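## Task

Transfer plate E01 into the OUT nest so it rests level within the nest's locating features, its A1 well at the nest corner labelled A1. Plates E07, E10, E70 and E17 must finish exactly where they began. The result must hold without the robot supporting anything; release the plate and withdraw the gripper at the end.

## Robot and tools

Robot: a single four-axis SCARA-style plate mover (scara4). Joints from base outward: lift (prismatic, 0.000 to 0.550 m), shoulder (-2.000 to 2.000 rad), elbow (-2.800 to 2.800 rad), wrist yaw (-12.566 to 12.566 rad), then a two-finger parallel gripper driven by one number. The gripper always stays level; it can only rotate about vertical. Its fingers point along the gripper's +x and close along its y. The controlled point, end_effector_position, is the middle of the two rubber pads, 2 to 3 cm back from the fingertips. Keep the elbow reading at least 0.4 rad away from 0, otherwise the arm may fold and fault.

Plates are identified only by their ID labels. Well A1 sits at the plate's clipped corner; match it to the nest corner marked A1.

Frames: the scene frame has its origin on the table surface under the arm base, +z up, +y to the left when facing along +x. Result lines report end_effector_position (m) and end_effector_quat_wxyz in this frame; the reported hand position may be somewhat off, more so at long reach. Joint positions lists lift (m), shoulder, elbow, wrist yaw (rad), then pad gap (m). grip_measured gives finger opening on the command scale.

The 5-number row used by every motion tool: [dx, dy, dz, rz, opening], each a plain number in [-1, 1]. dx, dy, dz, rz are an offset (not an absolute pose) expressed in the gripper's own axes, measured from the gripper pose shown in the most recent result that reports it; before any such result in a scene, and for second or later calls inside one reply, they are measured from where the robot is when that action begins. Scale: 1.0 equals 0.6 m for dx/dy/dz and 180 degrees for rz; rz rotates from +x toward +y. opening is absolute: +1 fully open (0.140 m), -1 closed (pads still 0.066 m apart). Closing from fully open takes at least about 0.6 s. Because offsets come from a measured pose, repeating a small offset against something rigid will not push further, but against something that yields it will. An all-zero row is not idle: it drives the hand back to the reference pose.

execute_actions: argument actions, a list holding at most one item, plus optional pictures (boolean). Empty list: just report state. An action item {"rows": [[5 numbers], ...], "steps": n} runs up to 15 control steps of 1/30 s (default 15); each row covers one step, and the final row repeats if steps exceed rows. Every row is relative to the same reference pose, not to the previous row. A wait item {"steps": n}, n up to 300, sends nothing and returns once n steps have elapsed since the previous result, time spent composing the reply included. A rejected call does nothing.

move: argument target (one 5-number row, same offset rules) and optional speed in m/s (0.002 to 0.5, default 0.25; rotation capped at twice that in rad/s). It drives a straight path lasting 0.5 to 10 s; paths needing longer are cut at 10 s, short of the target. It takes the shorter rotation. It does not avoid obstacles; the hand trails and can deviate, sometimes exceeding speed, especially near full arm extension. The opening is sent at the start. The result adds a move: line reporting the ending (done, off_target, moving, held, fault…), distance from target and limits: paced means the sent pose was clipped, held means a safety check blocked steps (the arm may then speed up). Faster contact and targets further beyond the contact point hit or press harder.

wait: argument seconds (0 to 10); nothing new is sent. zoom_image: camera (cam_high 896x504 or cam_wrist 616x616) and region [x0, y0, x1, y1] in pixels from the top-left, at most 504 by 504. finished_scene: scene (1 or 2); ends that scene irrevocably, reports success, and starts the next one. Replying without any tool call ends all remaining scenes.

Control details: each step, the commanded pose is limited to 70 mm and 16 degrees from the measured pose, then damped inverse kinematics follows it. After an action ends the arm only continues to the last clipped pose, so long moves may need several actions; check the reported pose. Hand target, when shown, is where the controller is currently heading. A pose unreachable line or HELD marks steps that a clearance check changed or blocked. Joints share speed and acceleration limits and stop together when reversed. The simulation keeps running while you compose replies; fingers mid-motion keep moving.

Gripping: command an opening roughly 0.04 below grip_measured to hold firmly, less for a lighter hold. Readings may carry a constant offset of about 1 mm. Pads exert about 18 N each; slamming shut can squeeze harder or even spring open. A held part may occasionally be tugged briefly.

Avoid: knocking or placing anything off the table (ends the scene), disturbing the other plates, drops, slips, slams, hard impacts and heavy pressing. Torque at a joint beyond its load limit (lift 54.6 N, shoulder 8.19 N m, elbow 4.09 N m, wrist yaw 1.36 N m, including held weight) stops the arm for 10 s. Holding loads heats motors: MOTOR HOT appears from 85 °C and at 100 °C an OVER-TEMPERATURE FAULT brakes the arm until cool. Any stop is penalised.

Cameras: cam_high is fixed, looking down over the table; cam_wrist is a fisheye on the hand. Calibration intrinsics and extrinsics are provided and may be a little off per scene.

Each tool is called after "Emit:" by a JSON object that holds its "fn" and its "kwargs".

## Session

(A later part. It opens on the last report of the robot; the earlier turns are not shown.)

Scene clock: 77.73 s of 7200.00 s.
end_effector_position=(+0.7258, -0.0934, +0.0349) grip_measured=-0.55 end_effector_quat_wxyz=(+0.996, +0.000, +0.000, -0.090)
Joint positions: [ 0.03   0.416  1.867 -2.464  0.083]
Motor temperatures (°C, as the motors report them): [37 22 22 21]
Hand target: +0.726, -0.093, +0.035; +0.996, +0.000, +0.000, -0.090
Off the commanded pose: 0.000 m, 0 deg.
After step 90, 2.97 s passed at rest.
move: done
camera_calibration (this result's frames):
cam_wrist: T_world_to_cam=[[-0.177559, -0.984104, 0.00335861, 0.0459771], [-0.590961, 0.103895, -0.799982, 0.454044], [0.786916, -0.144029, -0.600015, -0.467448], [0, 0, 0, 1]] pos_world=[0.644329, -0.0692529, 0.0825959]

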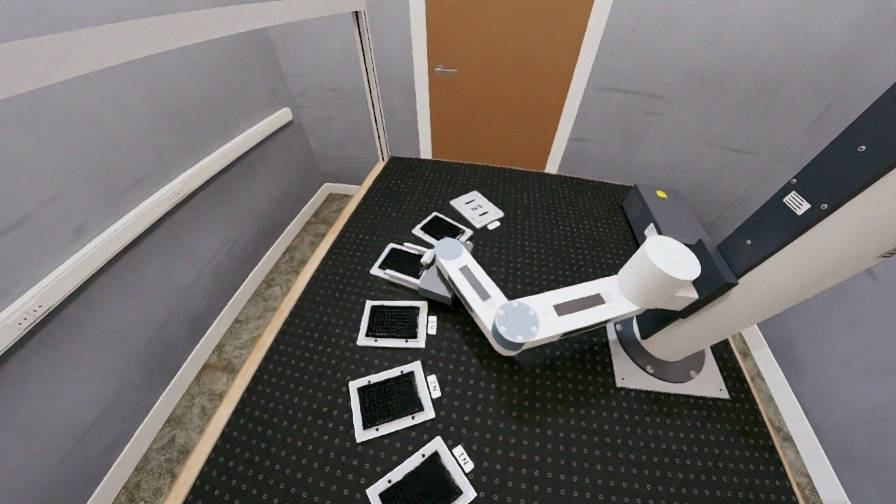

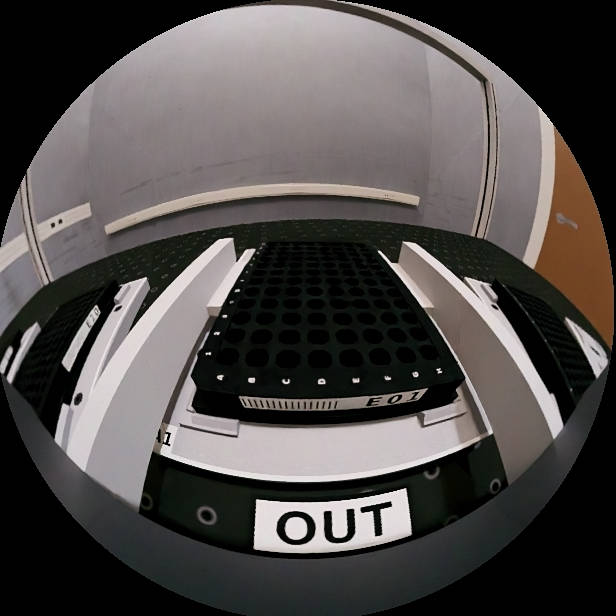

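Emit:
{"fn": "execute_actions", "kwargs": {"actions": [{"rows": [[0,0,0,0,-0.5],[0,0,0,0,-0.4],[0,0,0,0,-0.1]], "steps": 9}], "pictures": false}}

Emit:
{"fn": "move", "kwargs": {"target": [-0.22, 0, 0.14, 0, 0.2], "speed": 0.3}}

Emit:
{"fn": "zoom_image", "kwargs": {"camera": "cam_wrist", "region": [230, 240, 400, 370]}}

Scene clock: 80.83 s of 7200.00 s.
end_effector_position=(+0.7258, -0.0934, +0.0349) grip_measured=-0.10 end_effector_quat_wxyz=(+0.996, +0.000, +0.000, -0.090)
Joint positions: [ 0.03   0.416  1.867 -2.464  0.099]
Motor temperatures (°C, as the motors report them): [37 22 22 21]
Hand target: +0.726, -0.093, +0.035; +0.996, +0.000, +0.000, -0.090
Off the commanded pose: 0.000 m, 0 deg.
Steps of this call (steps 1 to 84: nothing new was sent; steps 85 to 93: all 9 steps of this action). Readings (end_effector_position):
85: (+0.7258, -0.0934, +0.0349)
86: (+0.7258, -0.0934, +0.0349)
88: (+0.7258, -0.0934, +0.0349)
92: (+0.7258, -0.0934, +0.0349)
93: the state above

Scene clock: 82.00 s of 7200.00 s.
end_effector_position=(+0.5958, -0.0698, +0.1190) grip_measured=+0.20 end_effector_quat_wxyz=(+0.996, +0.000, +0.000, -0.090)
Joint positions: [ 0.114  0.718  1.159 -2.057  0.11 ]
Motor temperatures (°C, as the motors report them): [37 22 22 21]
Hand target: +0.596, -0.070, +0.119; +0.996, +0.000, +0.000, -0.090
Off the commanded pose: 0.000 m, 0 deg.
move: done
camera_calibration (this result's frames):
cam_wrist: T_world_to_cam=[[-0.17802, -0.984021, 0.00335861, 0.0460731], [-0.590913, 0.104172, -0.799982, 0.442017], [0.786849, -0.144397, -0.600015, -0.311345], [0, 0, 0, 1]] pos_world=[0.514377, -0.0456663, 0.166639]

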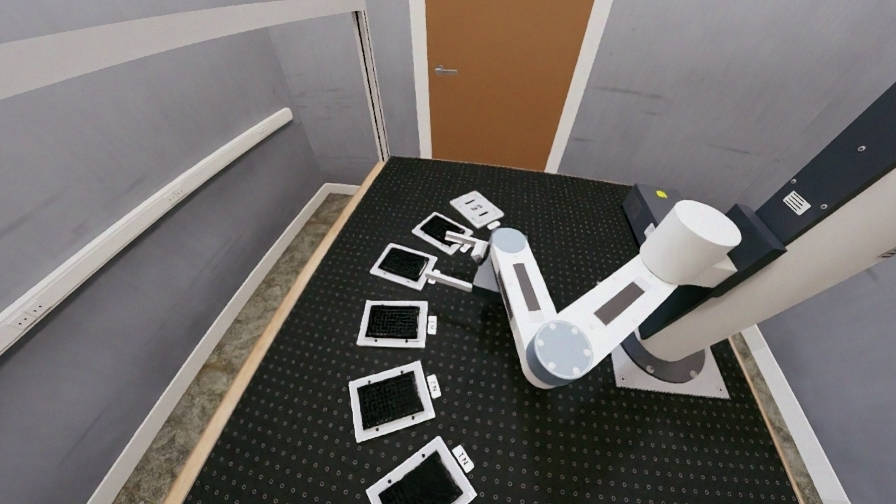

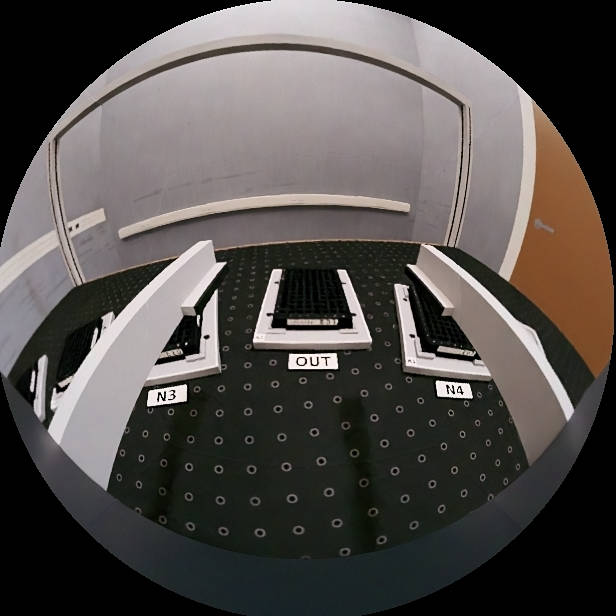

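Region (230, 240, 400, 370) of cam_wrist's 616x616 image, scaled by 2.965, with more detail than that image has; it fills the top 385 rows of this view, and the rest is white.

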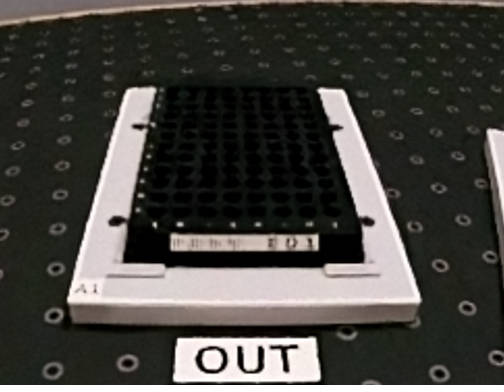

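Emit:
{"fn": "finished_scene", "kwargs": {"scene": 2}}

The scene is finished: the task was done.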